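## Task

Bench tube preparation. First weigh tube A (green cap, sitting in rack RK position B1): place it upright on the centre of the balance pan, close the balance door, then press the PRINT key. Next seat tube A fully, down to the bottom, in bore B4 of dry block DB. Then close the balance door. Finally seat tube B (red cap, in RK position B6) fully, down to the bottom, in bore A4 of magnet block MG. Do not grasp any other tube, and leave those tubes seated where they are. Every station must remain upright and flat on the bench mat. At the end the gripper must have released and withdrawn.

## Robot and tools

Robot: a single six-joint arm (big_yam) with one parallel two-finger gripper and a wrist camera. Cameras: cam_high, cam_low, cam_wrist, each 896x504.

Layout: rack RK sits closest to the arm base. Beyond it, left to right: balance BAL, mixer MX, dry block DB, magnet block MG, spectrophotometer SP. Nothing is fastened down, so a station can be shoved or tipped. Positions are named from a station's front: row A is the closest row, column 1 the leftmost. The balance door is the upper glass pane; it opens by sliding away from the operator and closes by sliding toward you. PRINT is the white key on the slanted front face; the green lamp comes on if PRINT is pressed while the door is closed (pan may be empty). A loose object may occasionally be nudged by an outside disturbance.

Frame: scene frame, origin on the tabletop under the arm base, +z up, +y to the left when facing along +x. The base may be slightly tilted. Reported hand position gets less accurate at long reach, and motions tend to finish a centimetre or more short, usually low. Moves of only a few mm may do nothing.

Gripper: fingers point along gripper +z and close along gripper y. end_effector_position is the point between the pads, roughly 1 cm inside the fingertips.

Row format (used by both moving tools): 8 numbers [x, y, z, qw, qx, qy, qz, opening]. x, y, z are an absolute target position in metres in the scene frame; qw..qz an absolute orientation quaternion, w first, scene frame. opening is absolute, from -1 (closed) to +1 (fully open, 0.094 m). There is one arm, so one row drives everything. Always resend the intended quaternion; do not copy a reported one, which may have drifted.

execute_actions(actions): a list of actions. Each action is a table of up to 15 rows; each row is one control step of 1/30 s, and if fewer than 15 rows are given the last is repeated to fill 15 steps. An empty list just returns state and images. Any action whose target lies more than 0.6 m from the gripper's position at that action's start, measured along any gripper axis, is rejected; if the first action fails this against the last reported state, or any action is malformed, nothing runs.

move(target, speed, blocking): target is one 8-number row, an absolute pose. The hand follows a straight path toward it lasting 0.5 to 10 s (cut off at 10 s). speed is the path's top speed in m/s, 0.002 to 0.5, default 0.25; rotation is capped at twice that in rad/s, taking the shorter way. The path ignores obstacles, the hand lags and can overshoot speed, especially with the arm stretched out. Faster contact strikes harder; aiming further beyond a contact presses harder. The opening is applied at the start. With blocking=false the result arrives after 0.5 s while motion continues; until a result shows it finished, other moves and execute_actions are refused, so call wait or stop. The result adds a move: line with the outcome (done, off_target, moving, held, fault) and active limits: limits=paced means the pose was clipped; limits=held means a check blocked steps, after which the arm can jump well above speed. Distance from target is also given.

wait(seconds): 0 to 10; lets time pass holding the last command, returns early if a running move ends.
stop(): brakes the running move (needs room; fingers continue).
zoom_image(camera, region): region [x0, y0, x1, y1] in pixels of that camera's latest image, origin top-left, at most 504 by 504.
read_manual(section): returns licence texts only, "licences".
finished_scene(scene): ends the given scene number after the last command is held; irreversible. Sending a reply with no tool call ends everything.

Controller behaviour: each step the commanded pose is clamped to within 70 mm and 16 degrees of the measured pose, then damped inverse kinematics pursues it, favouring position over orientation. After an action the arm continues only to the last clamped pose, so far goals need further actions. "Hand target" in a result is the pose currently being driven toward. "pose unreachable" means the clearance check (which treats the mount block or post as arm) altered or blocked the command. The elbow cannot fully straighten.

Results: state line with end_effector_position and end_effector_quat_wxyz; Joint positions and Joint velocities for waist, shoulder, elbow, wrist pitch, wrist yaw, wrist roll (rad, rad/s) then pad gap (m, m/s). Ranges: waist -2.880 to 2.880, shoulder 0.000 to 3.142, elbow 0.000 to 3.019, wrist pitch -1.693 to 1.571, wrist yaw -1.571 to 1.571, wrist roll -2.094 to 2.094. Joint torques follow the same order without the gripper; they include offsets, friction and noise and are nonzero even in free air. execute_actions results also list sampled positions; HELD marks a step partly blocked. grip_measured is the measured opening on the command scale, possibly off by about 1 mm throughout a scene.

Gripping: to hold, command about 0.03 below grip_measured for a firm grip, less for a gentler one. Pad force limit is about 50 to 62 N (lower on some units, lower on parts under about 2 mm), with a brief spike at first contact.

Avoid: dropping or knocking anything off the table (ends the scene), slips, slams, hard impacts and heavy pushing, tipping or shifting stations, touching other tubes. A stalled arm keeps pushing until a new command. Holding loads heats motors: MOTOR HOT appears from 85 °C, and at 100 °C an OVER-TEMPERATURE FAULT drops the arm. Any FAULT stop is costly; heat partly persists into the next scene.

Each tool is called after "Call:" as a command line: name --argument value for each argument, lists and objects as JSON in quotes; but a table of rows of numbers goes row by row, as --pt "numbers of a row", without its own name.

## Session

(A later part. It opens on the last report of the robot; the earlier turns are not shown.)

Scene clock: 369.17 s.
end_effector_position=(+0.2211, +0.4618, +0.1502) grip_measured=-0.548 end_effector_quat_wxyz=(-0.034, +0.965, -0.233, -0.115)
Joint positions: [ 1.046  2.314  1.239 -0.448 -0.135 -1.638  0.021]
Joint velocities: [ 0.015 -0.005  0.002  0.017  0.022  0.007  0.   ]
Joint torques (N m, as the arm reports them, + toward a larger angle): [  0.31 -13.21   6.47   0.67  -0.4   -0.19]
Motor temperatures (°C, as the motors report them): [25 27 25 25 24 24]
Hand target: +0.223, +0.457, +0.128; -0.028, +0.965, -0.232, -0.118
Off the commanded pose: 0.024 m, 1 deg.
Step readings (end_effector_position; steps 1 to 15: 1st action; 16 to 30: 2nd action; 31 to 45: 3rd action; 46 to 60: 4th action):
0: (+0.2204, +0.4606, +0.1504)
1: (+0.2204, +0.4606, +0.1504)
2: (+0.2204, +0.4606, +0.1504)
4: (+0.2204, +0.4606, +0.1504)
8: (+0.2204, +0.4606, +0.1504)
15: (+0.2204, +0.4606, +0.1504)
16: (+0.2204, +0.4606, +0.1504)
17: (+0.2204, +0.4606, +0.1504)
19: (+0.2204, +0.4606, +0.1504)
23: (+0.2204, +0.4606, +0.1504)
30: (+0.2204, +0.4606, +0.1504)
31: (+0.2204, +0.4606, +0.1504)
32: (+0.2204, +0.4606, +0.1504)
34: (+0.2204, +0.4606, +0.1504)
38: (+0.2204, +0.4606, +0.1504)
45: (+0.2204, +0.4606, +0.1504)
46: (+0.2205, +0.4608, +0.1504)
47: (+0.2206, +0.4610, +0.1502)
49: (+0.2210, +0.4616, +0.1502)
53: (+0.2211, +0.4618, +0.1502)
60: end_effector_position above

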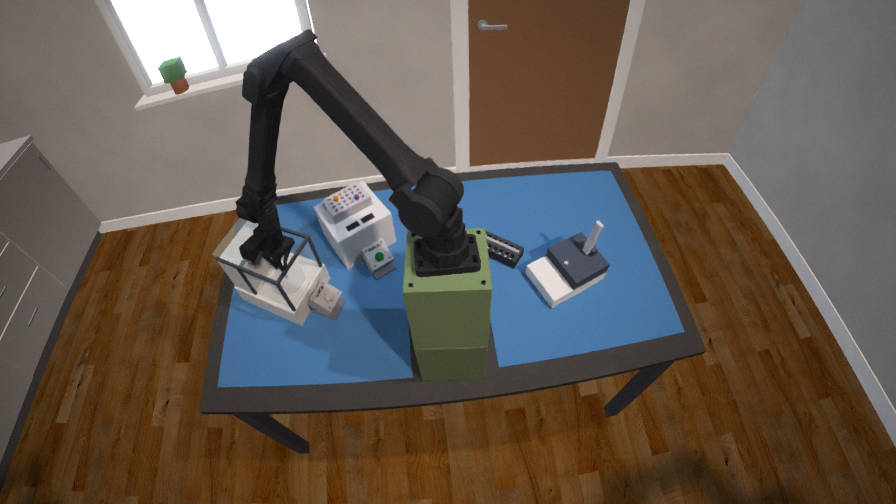

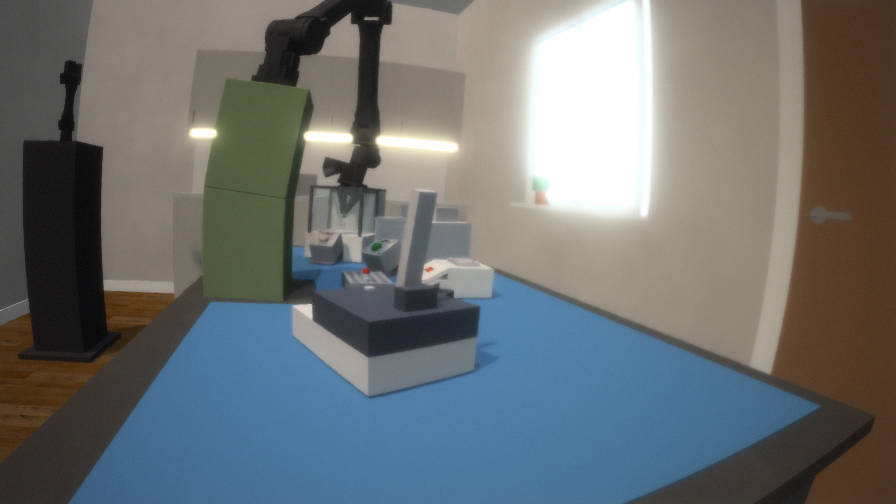

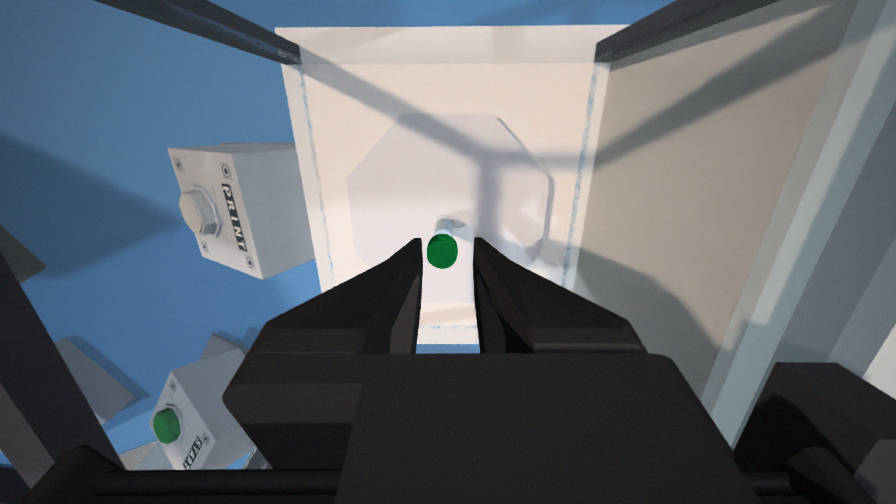

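Call:
execute_actions --actions '[[[0.221,0.454,0.165,0.0285,-0.9651,0.2317,0.1185,-0.4]],[[0.221,0.454,0.165,0.0285,-0.9651,0.2317,0.1185,-0.4]],[[0.2225,0.456,0.150,0.0285,-0.9651,0.2317,0.1185,-0.4]],[[0.2225,0.456,0.144,0.0285,-0.9651,0.2317,0.1185,-0.4]],[[0.2225,0.456,0.138,0.0285,-0.9651,0.2317,0.1185,-0.4]],[[0.2225,0.456,0.132,0.0285,-0.9651,0.2317,0.1185,-0.4]]]'

Scene clock: 377.37 s.
end_effector_position=(+0.2172, +0.4546, +0.1463) grip_measured=-0.402 end_effector_quat_wxyz=(-0.028, +0.965, -0.233, -0.117)
Joint positions: [ 1.044  2.318  1.227 -0.446 -0.135 -1.639  0.028]
Joint velocities: [-0.005 -0.015 -0.012  0.007 -0.081  0.081 -0.001]
Joint torques (N m, as the arm reports them, + toward a larger angle): [  0.47 -14.36   6.52   0.46  -0.38  -0.19]
Motor temperatures (°C, as the motors report them): [25 27 25 25 24 24]
Hand target: +0.222, +0.456, +0.132; -0.029, +0.965, -0.232, -0.118
Off the commanded pose: 0.015 m, 0 deg.
Step readings (end_effector_position; steps 1 to 15: 1st action; 16 to 30: 2nd action; 31 to 45: 3rd action; 46 to 60: 4th action; 61 to 75: 5th action; 76 to 90: 6th action):
0: (+0.2211, +0.4618, +0.1502)
1: (+0.2209, +0.4612, +0.1511)
2: (+0.2198, +0.4592, +0.1519)
4: (+0.2179, +0.4556, +0.1544)
8: (+0.2178, +0.4549, +0.1569)
15: (+0.2180, +0.4551, +0.1573)
16: (+0.2180, +0.4551, +0.1573)
17: (+0.2180, +0.4551, +0.1573)
19: (+0.2180, +0.4551, +0.1573)
23: (+0.2180, +0.4551, +0.1573)
30: (+0.2180, +0.4551, +0.1573)
31: (+0.2180, +0.4551, +0.1573)
32: (+0.2180, +0.4551, +0.1573)
34: (+0.2180, +0.4551, +0.1573)
38: (+0.2180, +0.4551, +0.1573)
45: (+0.2180, +0.4551, +0.1573)
46: (+0.2181, +0.4552, +0.1573)
47: (+0.2182, +0.4555, +0.1573)
49: (+0.2184, +0.4559, +0.1573)
53: (+0.2185, +0.4560, +0.1573)
60: (+0.2185, +0.4560, +0.1573)
61: (+0.2186, +0.4563, +0.1571)
62: (+0.2187, +0.4565, +0.1565)
64: (+0.2187, +0.4566, +0.1554)
68: (+0.2178, +0.4556, +0.1535)
75: (+0.2174, +0.4551, +0.1527)
76: (+0.2174, +0.4553, +0.1524)
77: (+0.2179, +0.4558, +0.1519)
79: (+0.2182, +0.4563, +0.1500)
83: (+0.2175, +0.4551, +0.1471)
90: end_effector_position above

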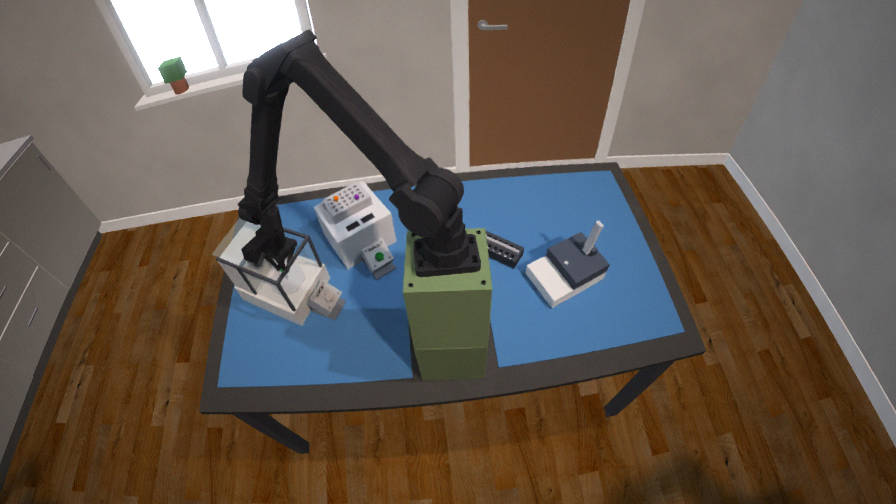

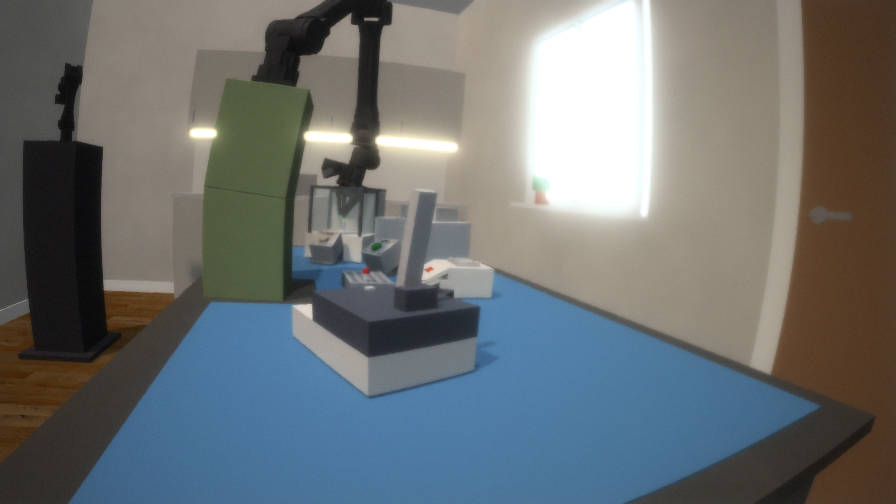

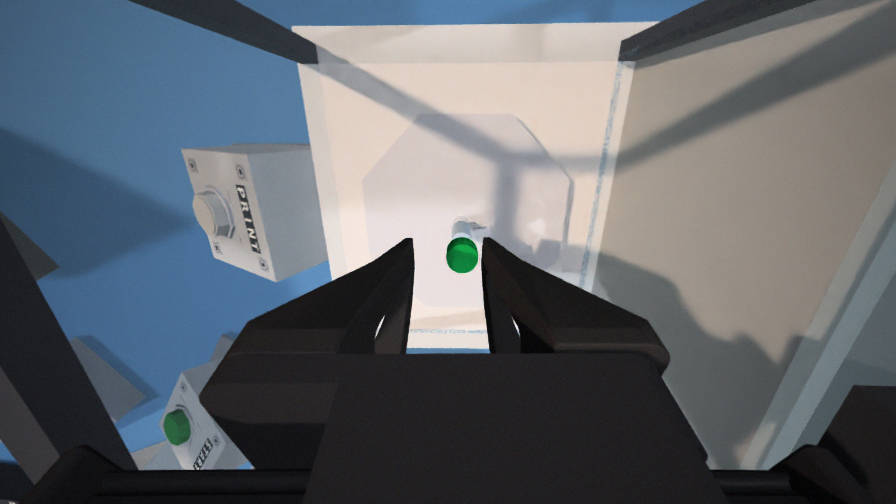

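Past the handle. Continue with slightly more +u.

Call:
execute_actions --actions '[[[0.224,0.459,0.127,0.0285,-0.9651,0.2317,0.1185,-0.35]],[[0.224,0.459,0.122,0.0285,-0.9651,0.2317,0.1185,-0.35]],[[0.224,0.459,0.119,0.0285,-0.9651,0.2317,0.1185,-0.35]]]'

Scene clock: 382.57 s.
end_effector_position=(+0.2193, +0.4585, +0.1348) grip_measured=-0.352 end_effector_quat_wxyz=(-0.029, +0.965, -0.233, -0.117)
Joint positions: [ 1.042  2.35   1.251 -0.437 -0.135 -1.641  0.03 ]
Joint velocities: [-0.005 -0.024  0.002 -0.007 -0.037 -0.066 -0.001]
Joint torques (N m, as the arm reports them, + toward a larger angle): [  0.34 -14.47   6.45   0.49  -0.38  -0.18]
Motor temperatures (°C, as the motors report them): [25 27 25 25 24 24]
Hand target: +0.224, +0.459, +0.120; -0.029, +0.965, -0.232, -0.118
Off the commanded pose: 0.016 m, 0 deg.
Step readings (end_effector_position; steps 1 to 15: 1st action; 16 to 30: 2nd action; 31 to 45: 3rd action):
0: (+0.2172, +0.4546, +0.1463)
1: (+0.2174, +0.4550, +0.1462)
2: (+0.2180, +0.4561, +0.1458)
4: (+0.2191, +0.4583, +0.1441)
8: (+0.2193, +0.4586, +0.1424)
15: (+0.2192, +0.4585, +0.1422)
16: (+0.2191, +0.4584, +0.1418)
17: (+0.2194, +0.4590, +0.1414)
19: (+0.2194, +0.4588, +0.1400)
23: (+0.2186, +0.4577, +0.1371)
30: (+0.2183, +0.4573, +0.1366)
31: (+0.2183, +0.4574, +0.1364)
32: (+0.2188, +0.4578, +0.1363)
34: (+0.2192, +0.4587, +0.1357)
38: (+0.2194, +0.4586, +0.1350)
45: end_effector_position above

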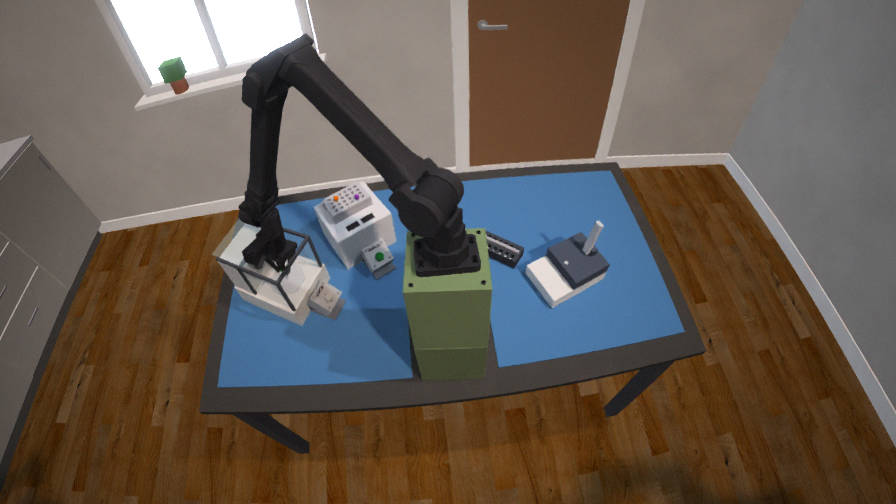

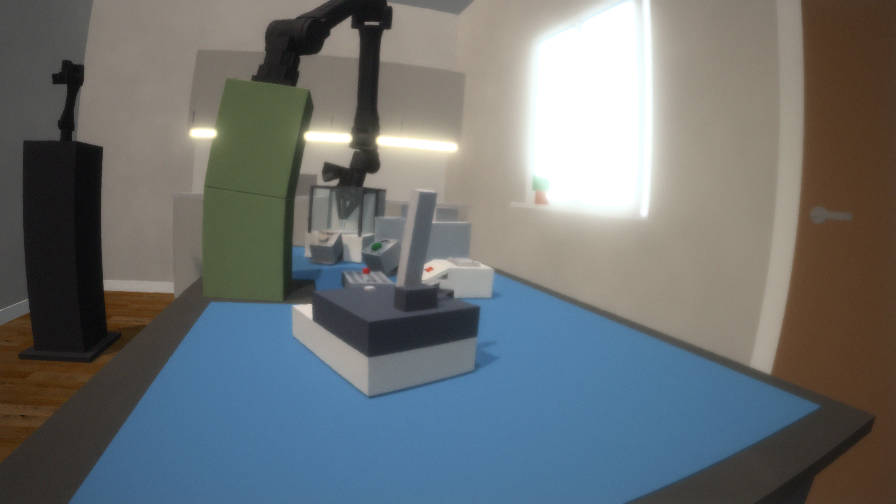

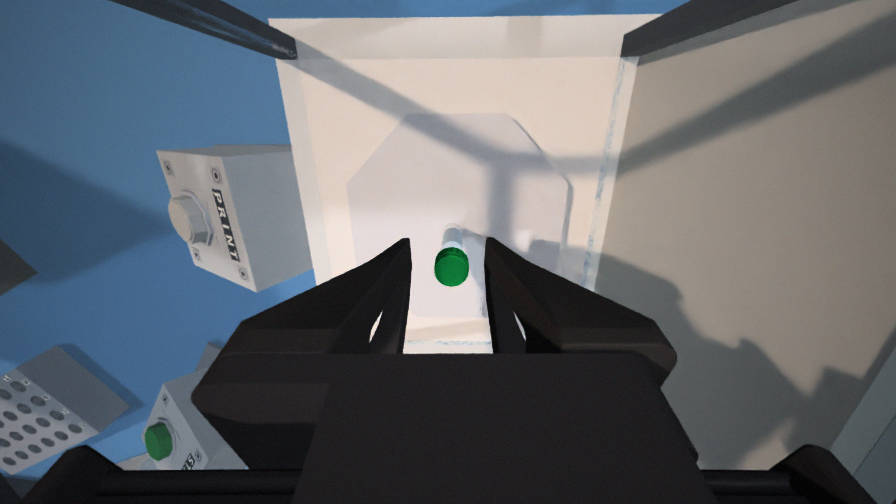

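Call:
execute_actions --actions '[[[0.224,0.459,0.119,0.0285,-0.9651,0.2317,0.1185,-0.45],[0.224,0.459,0.119,0.0285,-0.9651,0.2317,0.1185,-0.5],[0.224,0.459,0.119,0.0285,-0.9651,0.2317,0.1185,-0.55],[0.224,0.459,0.119,0.0285,-0.9651,0.2317,0.1185,-0.6],[0.224,0.459,0.119,0.0285,-0.9651,0.2317,0.1185,-0.63],[0.224,0.459,0.119,0.0285,-0.9651,0.2317,0.1185,-0.65],[0.224,0.459,0.119,0.0285,-0.9651,0.2317,0.1185,-0.67],[0.224,0.459,0.119,0.0285,-0.9651,0.2317,0.1185,-0.69],[0.224,0.459,0.119,0.0285,-0.9651,0.2317,0.1185,-0.70],[0.224,0.459,0.119,0.0285,-0.9651,0.2317,0.1185,-0.71],[0.224,0.459,0.119,0.0285,-0.9651,0.2317,0.1185,-0.72],[0.224,0.459,0.119,0.0285,-0.9651,0.2317,0.1185,-0.73],[0.224,0.459,0.119,0.0285,-0.9651,0.2317,0.1185,-0.74],[0.224,0.459,0.119,0.0285,-0.9651,0.2317,0.1185,-0.75],[0.224,0.459,0.119,0.0285,-0.9651,0.2317,0.1185,-0.76]],[[0.224,0.459,0.119,0.0285,-0.9651,0.2317,0.1185,-0.77],[0.224,0.459,0.119,0.0285,-0.9651,0.2317,0.1185,-0.78],[0.224,0.459,0.119,0.0285,-0.9651,0.2317,0.1185,-0.795]]]'

Call:
move --target '[0.217,0.454,0.31,0.0285,-0.9651,0.2317,0.1185,-0.795]' --speed 0.08

Scene clock: 393.30 s.
end_effector_position=(+0.2193, +0.4585, +0.1348) grip_measured=-0.777 end_effector_quat_wxyz=(-0.029, +0.965, -0.233, -0.117)
Joint positions: [ 1.042  2.35   1.251 -0.437 -0.135 -1.641  0.01 ]
Joint velocities: [ 0.005 -0.015 -0.012  0.007 -0.022  0.007  0.   ]
Joint torques (N m, as the arm reports them, + toward a larger angle): [  0.42 -14.35   6.42   0.48  -0.38  -0.19]
Motor temperatures (°C, as the motors report them): [25 27 25 25 24 24]
Hand target: +0.224, +0.459, +0.119; -0.029, +0.965, -0.232, -0.118
Off the commanded pose: 0.016 m, 0 deg.
Step readings (end_effector_position; steps 1 to 15: 1st action; 16 to 30: 2nd action):
0: (+0.2193, +0.4585, +0.1348)
1: (+0.2193, +0.4585, +0.1348)
2: (+0.2193, +0.4585, +0.1348)
4: (+0.2193, +0.4585, +0.1348)
8: (+0.2193, +0.4585, +0.1348)
15: (+0.2193, +0.4585, +0.1348)
16: (+0.2193, +0.4585, +0.1348)
17: (+0.2193, +0.4585, +0.1348)
19: (+0.2193, +0.4585, +0.1348)
23: (+0.2193, +0.4585, +0.1348)
30: end_effector_position above

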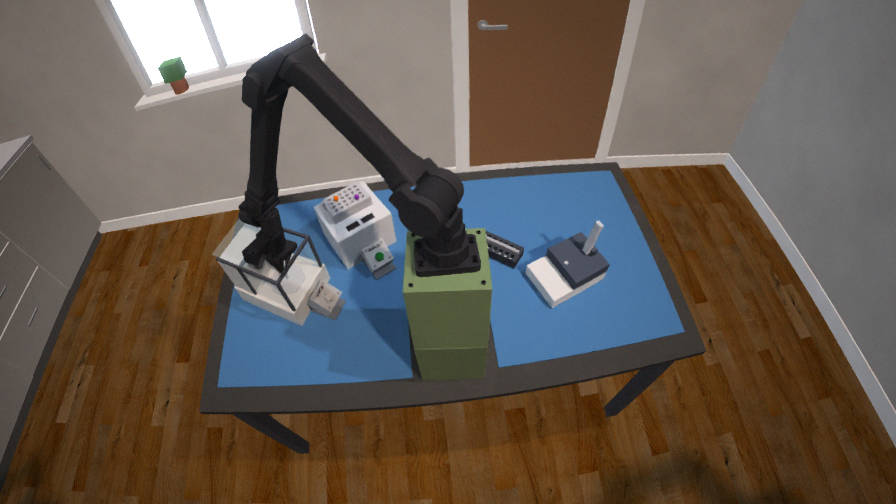

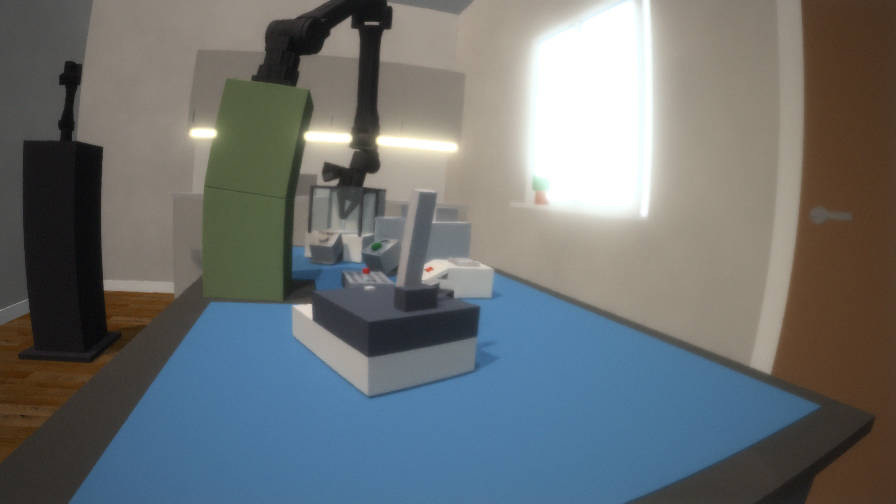

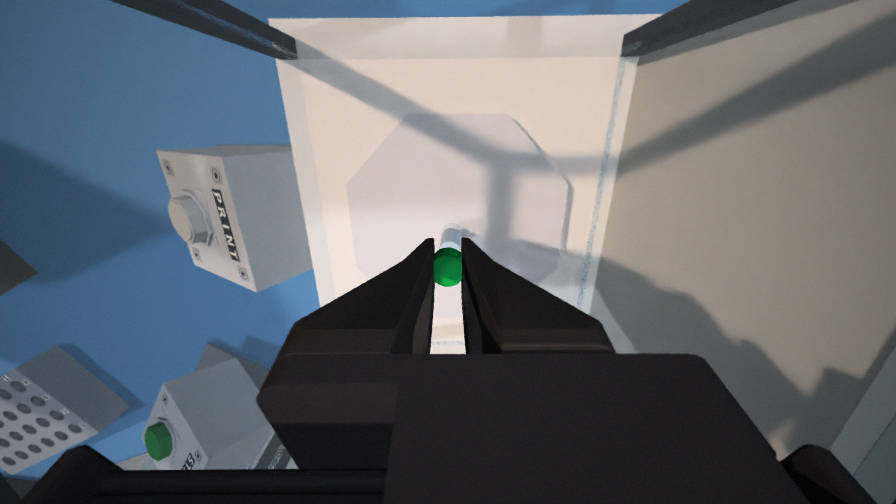

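Scene clock: 395.87 s.
end_effector_position=(+0.2226, +0.4547, +0.3061) grip_measured=-0.777 end_effector_quat_wxyz=(-0.032, +0.966, -0.229, -0.116)
Joint positions: [ 1.068  1.964  1.172 -0.734 -0.135 -1.623  0.01 ]
Joint velocities: [-0.005 -0.015  0.007 -0.002  0.022 -0.037 -0.   ]
Joint torques (N m, as the arm reports them, + toward a larger angle): [  1.83 -16.74   6.03  -0.4   -0.35   0.11]
Motor temperatures (°C, as the motors report them): [25 27 25 25 24 24]
Hand target: +0.216, +0.453, +0.310; -0.029, +0.965, -0.232, -0.119
Off the commanded pose: 0.007 m, 1 deg.
move: done

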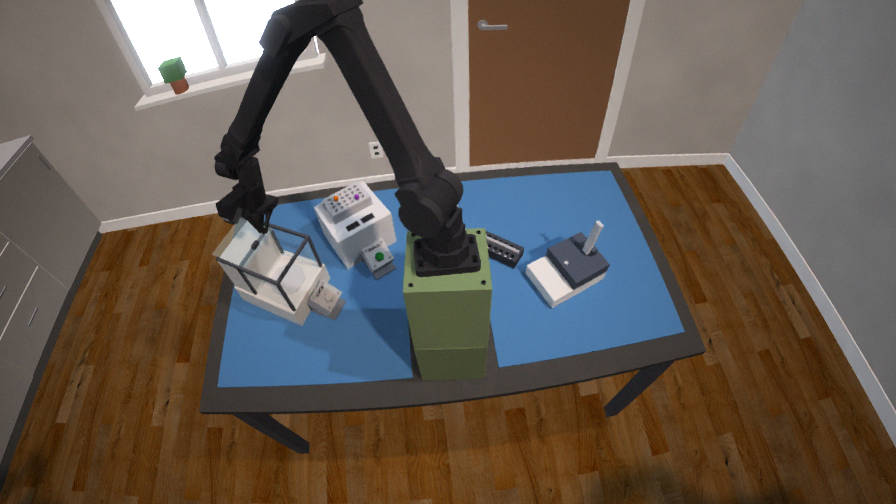

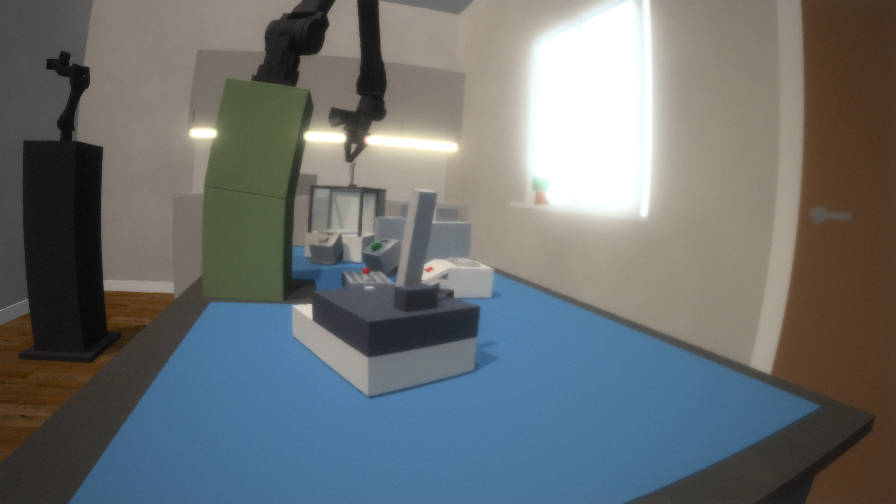

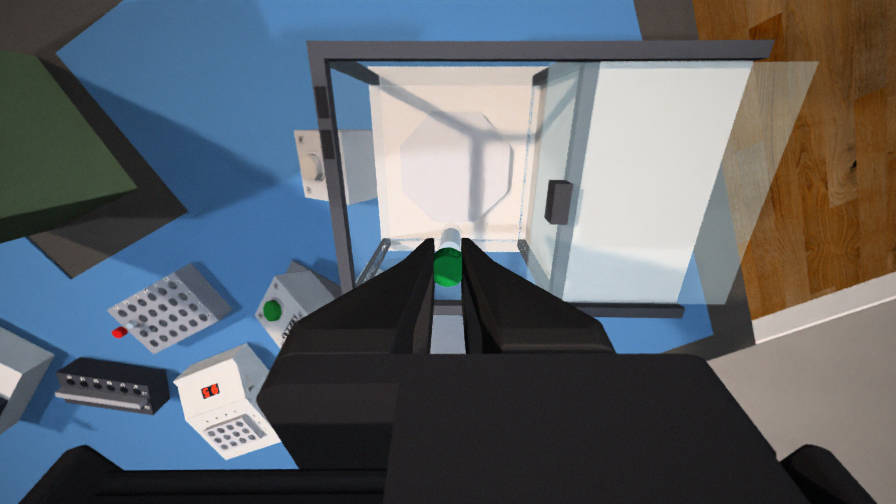

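Call:
move --target '[0.40,-0.04,0.26,0.0862,-0.7018,0.7018,0.0862,-0.8]' --speed 0.25

Call:
move --target '[0.40,-0.04,0.17,0.0862,-0.7018,0.7018,0.0862,-0.8]' --speed 0.1

Scene clock: 411.37 s.
end_effector_position=(+0.3991, -0.0478, +0.2666) grip_measured=-0.780 end_effector_quat_wxyz=(-0.089, +0.697, -0.709, -0.068)
Joint positions: [-0.203  1.807  0.823 -0.488 -0.238 -1.771  0.01 ]
Joint velocities: [ 0.005 -0.005 -0.002 -0.012 -0.051 -0.007  0.001]
Joint torques (N m, as the arm reports them, + toward a larger angle): [ -0.17 -10.5    6.43  -0.43  -0.38  -0.18]
Motor temperatures (°C, as the motors report them): [25 27 25 25 24 24]
Hand target: +0.401, -0.045, +0.259; -0.086, +0.703, -0.701, -0.078
Off the commanded pose: 0.010 m, 2 deg.
move: done

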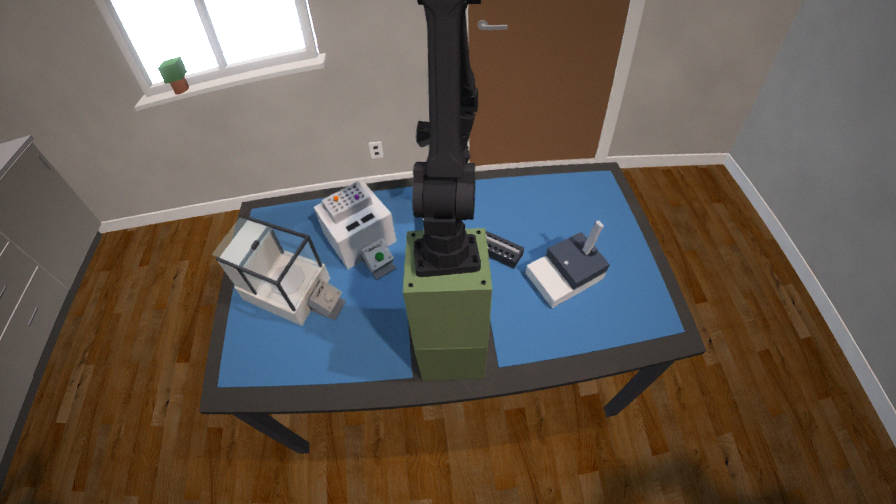

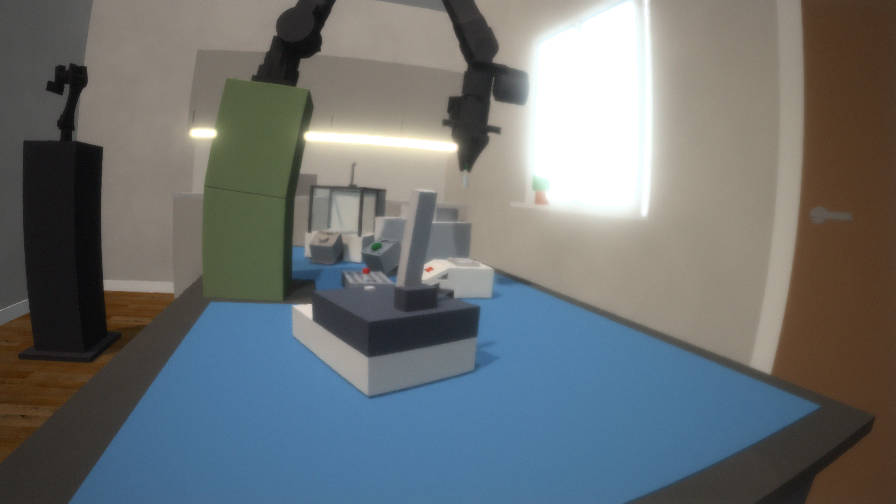

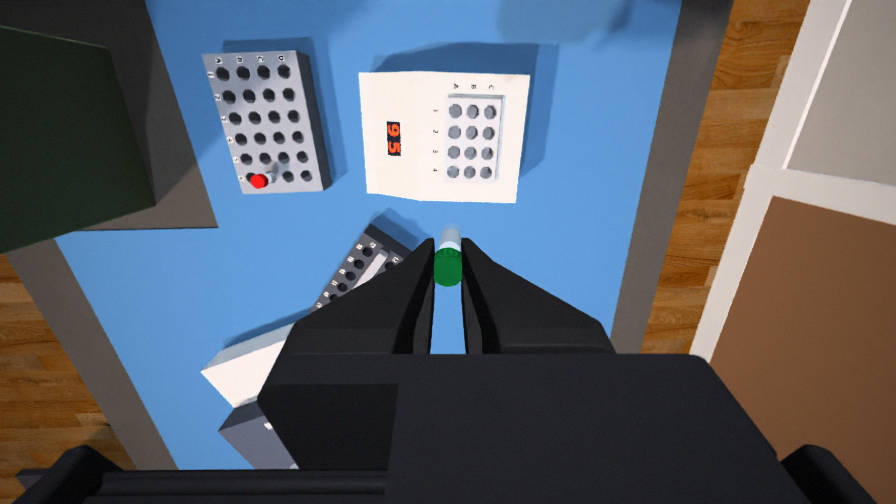

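Scene clock: 412.70 s.
end_effector_position=(+0.3955, -0.0437, +0.1775) grip_measured=-0.780 end_effector_quat_wxyz=(-0.084, +0.697, -0.707, -0.086)
Joint positions: [-0.196  2.067  0.873 -0.313 -0.249 -1.771  0.01 ]
Joint velocities: [ 0.005 -0.005  0.002 -0.012 -0.022 -0.007  0.001]
Joint torques (N m, as the arm reports them, + toward a larger angle): [ -0.16 -12.05   4.27   0.38  -0.39  -0.09]
Motor temperatures (°C, as the motors report them): [25 27 25 25 24 24]
Hand target: +0.400, -0.040, +0.170; -0.086, +0.702, -0.702, -0.086
Off the commanded pose: 0.009 m, 1 deg.
move: done

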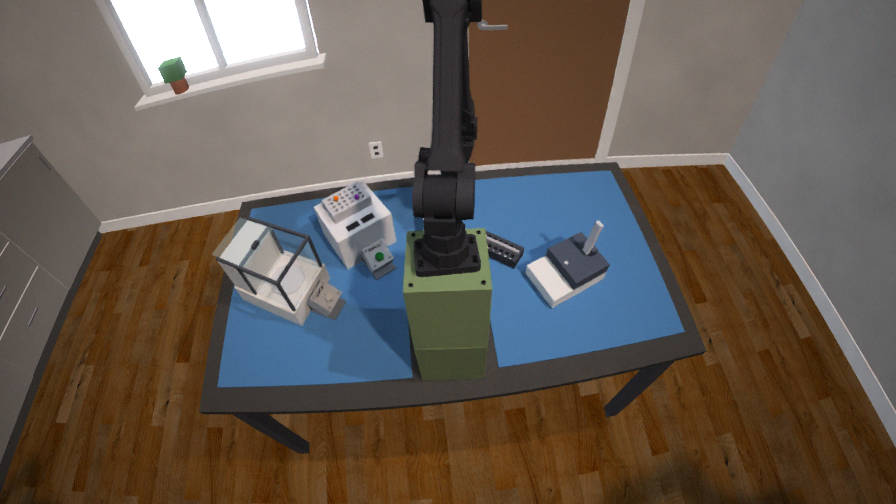

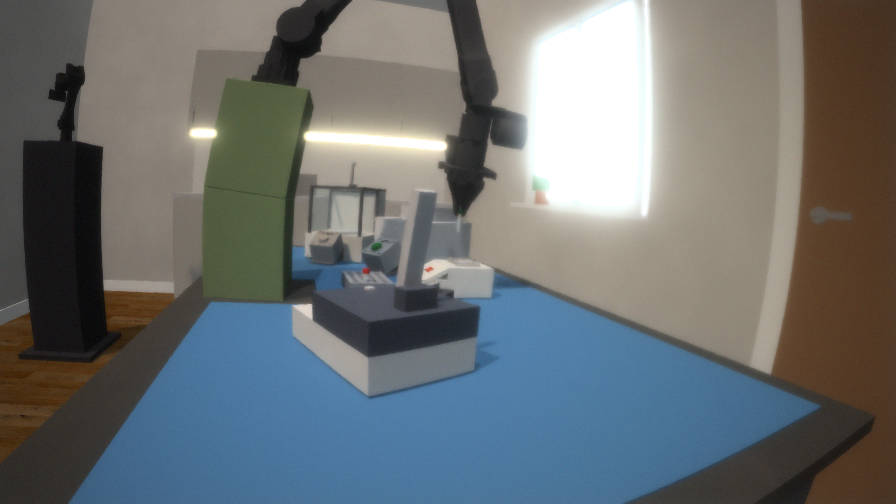

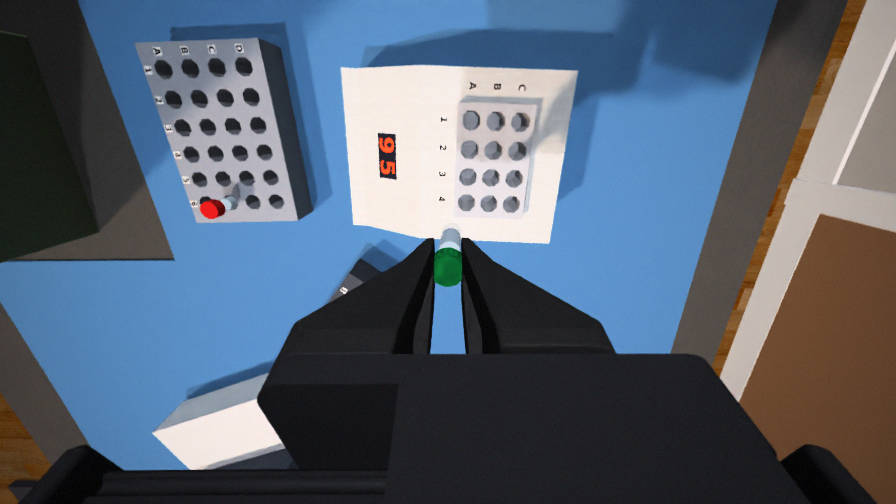

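Call:
move --target '[0.427,-0.047,0.125,0.0862,-0.7018,0.7018,0.0862,-0.8]' --speed 0.06

Call:
zoom_image --camera "cam_wrist" --region '[348,130,548,300]'

Call:
zoom_image --camera "cam_low" --region '[410,190,530,300]'

Scene clock: 421.63 s.
end_effector_position=(+0.4271, -0.0509, +0.1368) grip_measured=-0.780 end_effector_quat_wxyz=(-0.086, +0.697, -0.707, -0.082)
Joint positions: [-0.196  2.203  0.998 -0.293 -0.249 -1.771  0.01 ]
Joint velocities: [-0.005 -0.015  0.002 -0.007 -0.051 -0.081 -0.   ]
Joint torques (N m, as the arm reports them, + toward a larger angle): [ -0.32 -13.08   3.99   0.29  -0.39  -0.11]
Motor temperatures (°C, as the motors report them): [25 27 25 25 25 24]
Hand target: +0.427, -0.047, +0.126; -0.086, +0.702, -0.702, -0.086
Off the commanded pose: 0.012 m, 1 deg.
move: off_target

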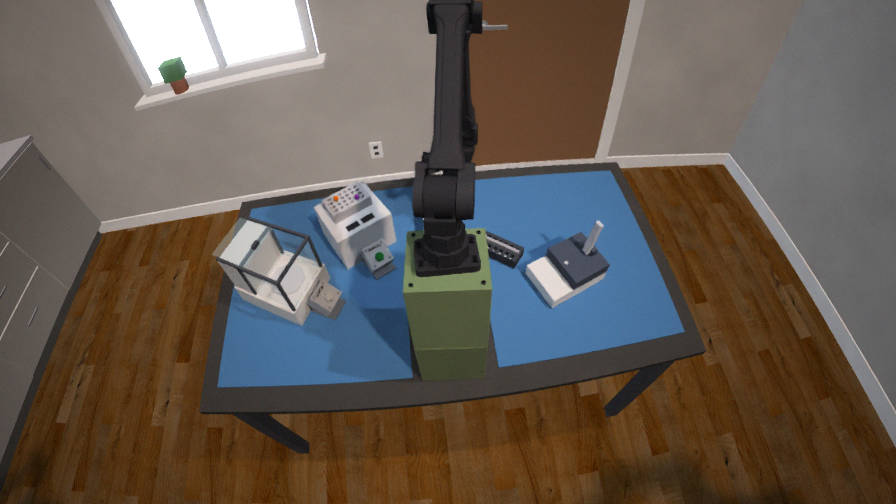

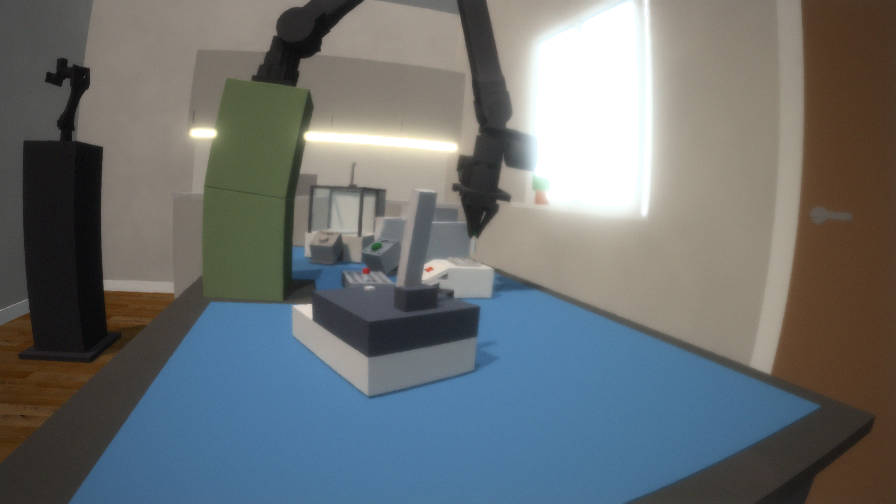

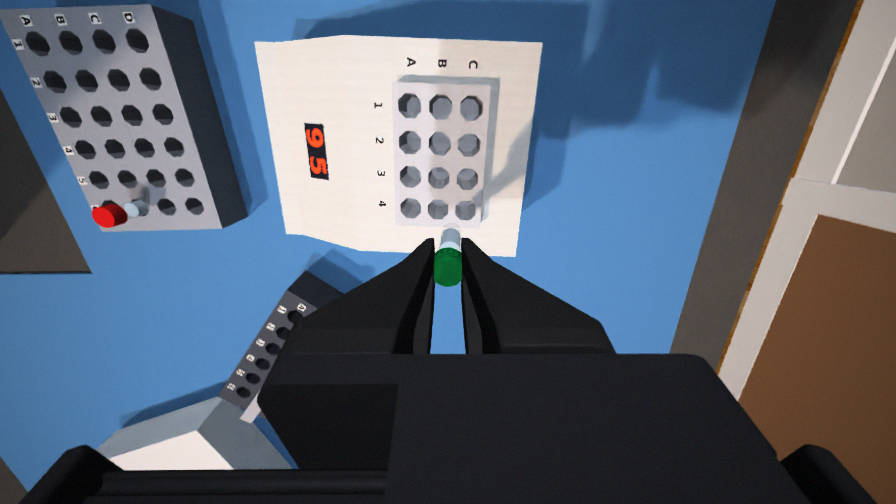

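Region (348, 130, 548, 300) of cam_wrist's 896x504 image, scaled by 2.520, with more detail than that image has; it fills the top 428 rows of this view, and the rest is white.

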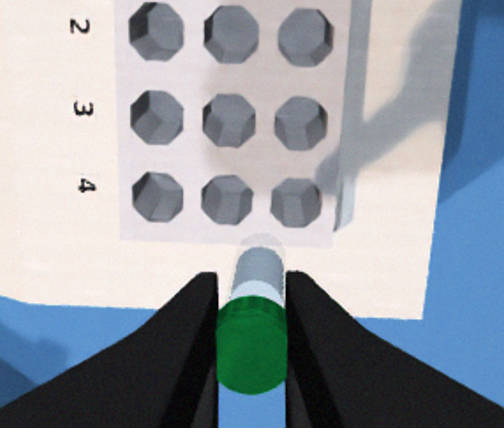

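Region (410, 190, 530, 300) of cam_low's 896x504 image, scaled by 4.200, with more detail than that image has; it fills the top 462 rows of this view, and the rest is white.

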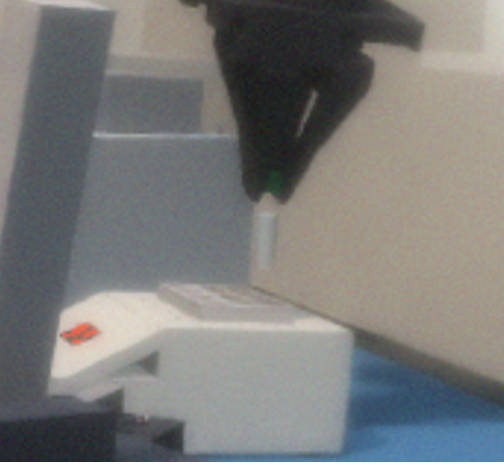

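Call:
execute_actions --actions '[[[0.422,-0.043,0.118,0.0862,-0.7018,0.7018,0.0862,-0.8]],[[0.422,-0.042,0.112,0.0862,-0.7018,0.7018,0.0862,-0.8]]]'

Call:
zoom_image --camera "cam_wrist" --region '[348,130,548,300]'

Call:
zoom_image --camera "cam_low" --region '[410,190,530,300]'

Scene clock: 437.83 s.
end_effector_position=(+0.4237, -0.0470, +0.1238) grip_measured=-0.780 end_effector_quat_wxyz=(-0.087, +0.700, -0.704, -0.081)
Joint positions: [-0.189  2.235  0.998 -0.256 -0.249 -1.771  0.01 ]
Joint velocities: [ 0.015 -0.005  0.007 -0.022 -0.007 -0.066  0.001]
Joint torques (N m, as the arm reports them, + toward a larger angle): [ -0.07 -12.66   3.49   0.42  -0.37  -0.02]
Motor temperatures (°C, as the motors report them): [25 27 24 25 25 24]
Hand target: +0.422, -0.042, +0.112; -0.086, +0.702, -0.702, -0.086
Off the commanded pose: 0.013 m, 1 deg.
Step readings (end_effector_position; steps 1 to 15: 1st action; 16 to 30: 2nd action):
0: (+0.4271, -0.0509, +0.1368)
1: (+0.4278, -0.0509, +0.1365)
2: (+0.4291, -0.0510, +0.1358)
4: (+0.4301, -0.0505, +0.1341)
8: (+0.4283, -0.0489, +0.1314)
15: (+0.4279, -0.0487, +0.1309)
16: (+0.4279, -0.0485, +0.1305)
17: (+0.4282, -0.0486, +0.1298)
19: (+0.4276, -0.0483, +0.1280)
23: (+0.4243, -0.0473, +0.1244)
30: end_effector_position above

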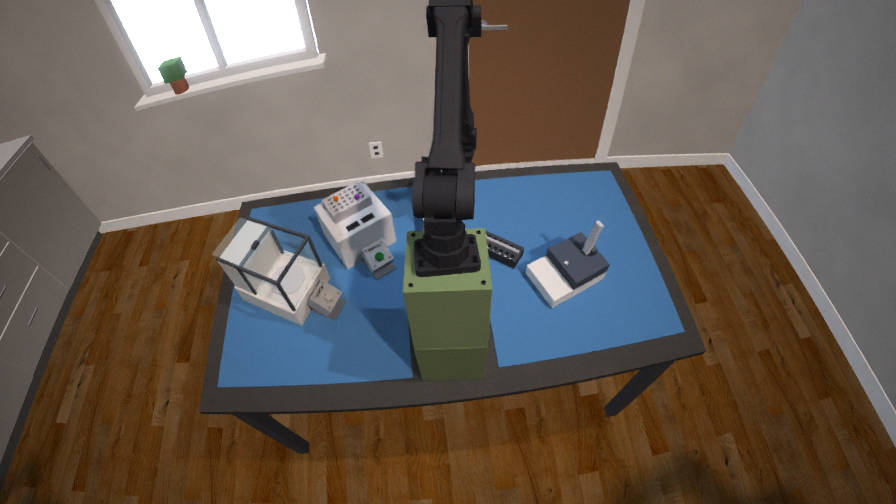

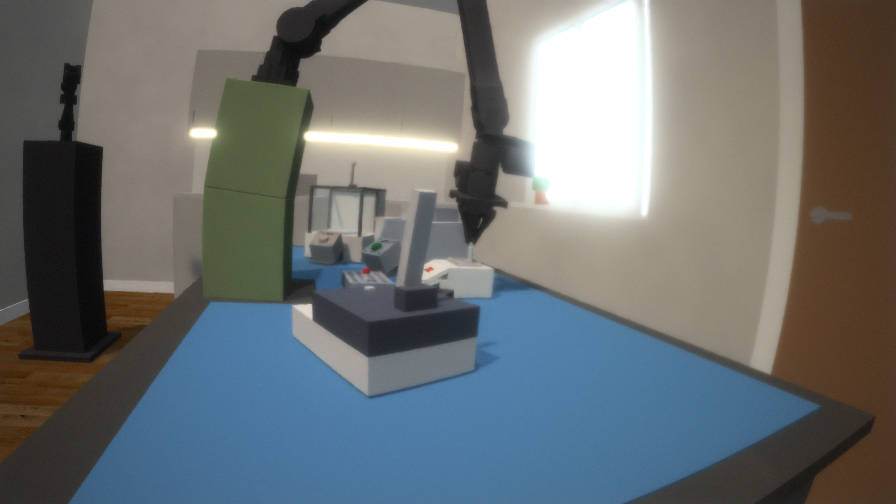

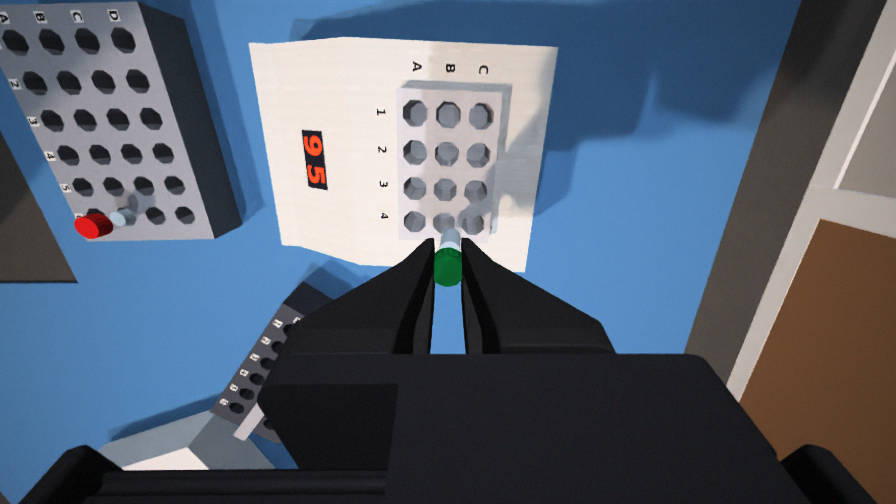

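Region (348, 130, 548, 300) of cam_wrist's 896x504 image, scaled by 2.520, with more detail than that image has; it fills the top 428 rows of this view, and the rest is white.

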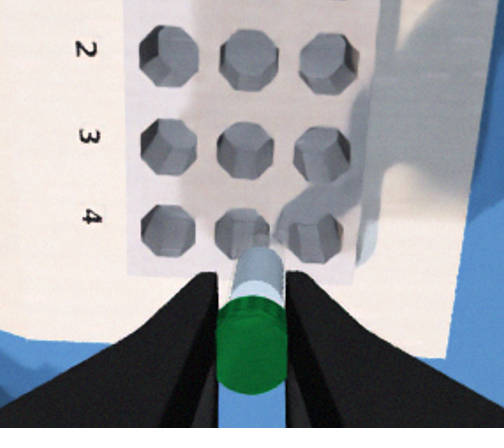

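Region (410, 190, 530, 300) of cam_low's 896x504 image, scaled by 4.200, with more detail than that image has; it fills the top 462 rows of this view, and the rest is white.

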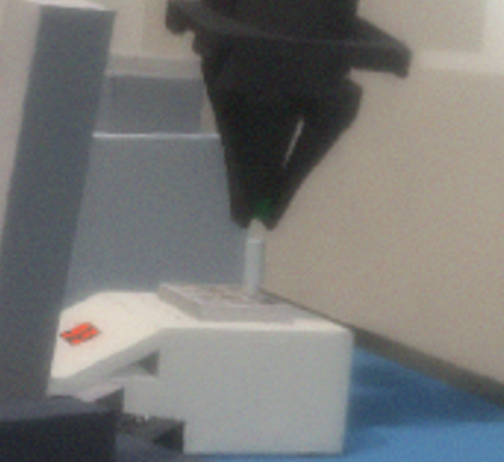

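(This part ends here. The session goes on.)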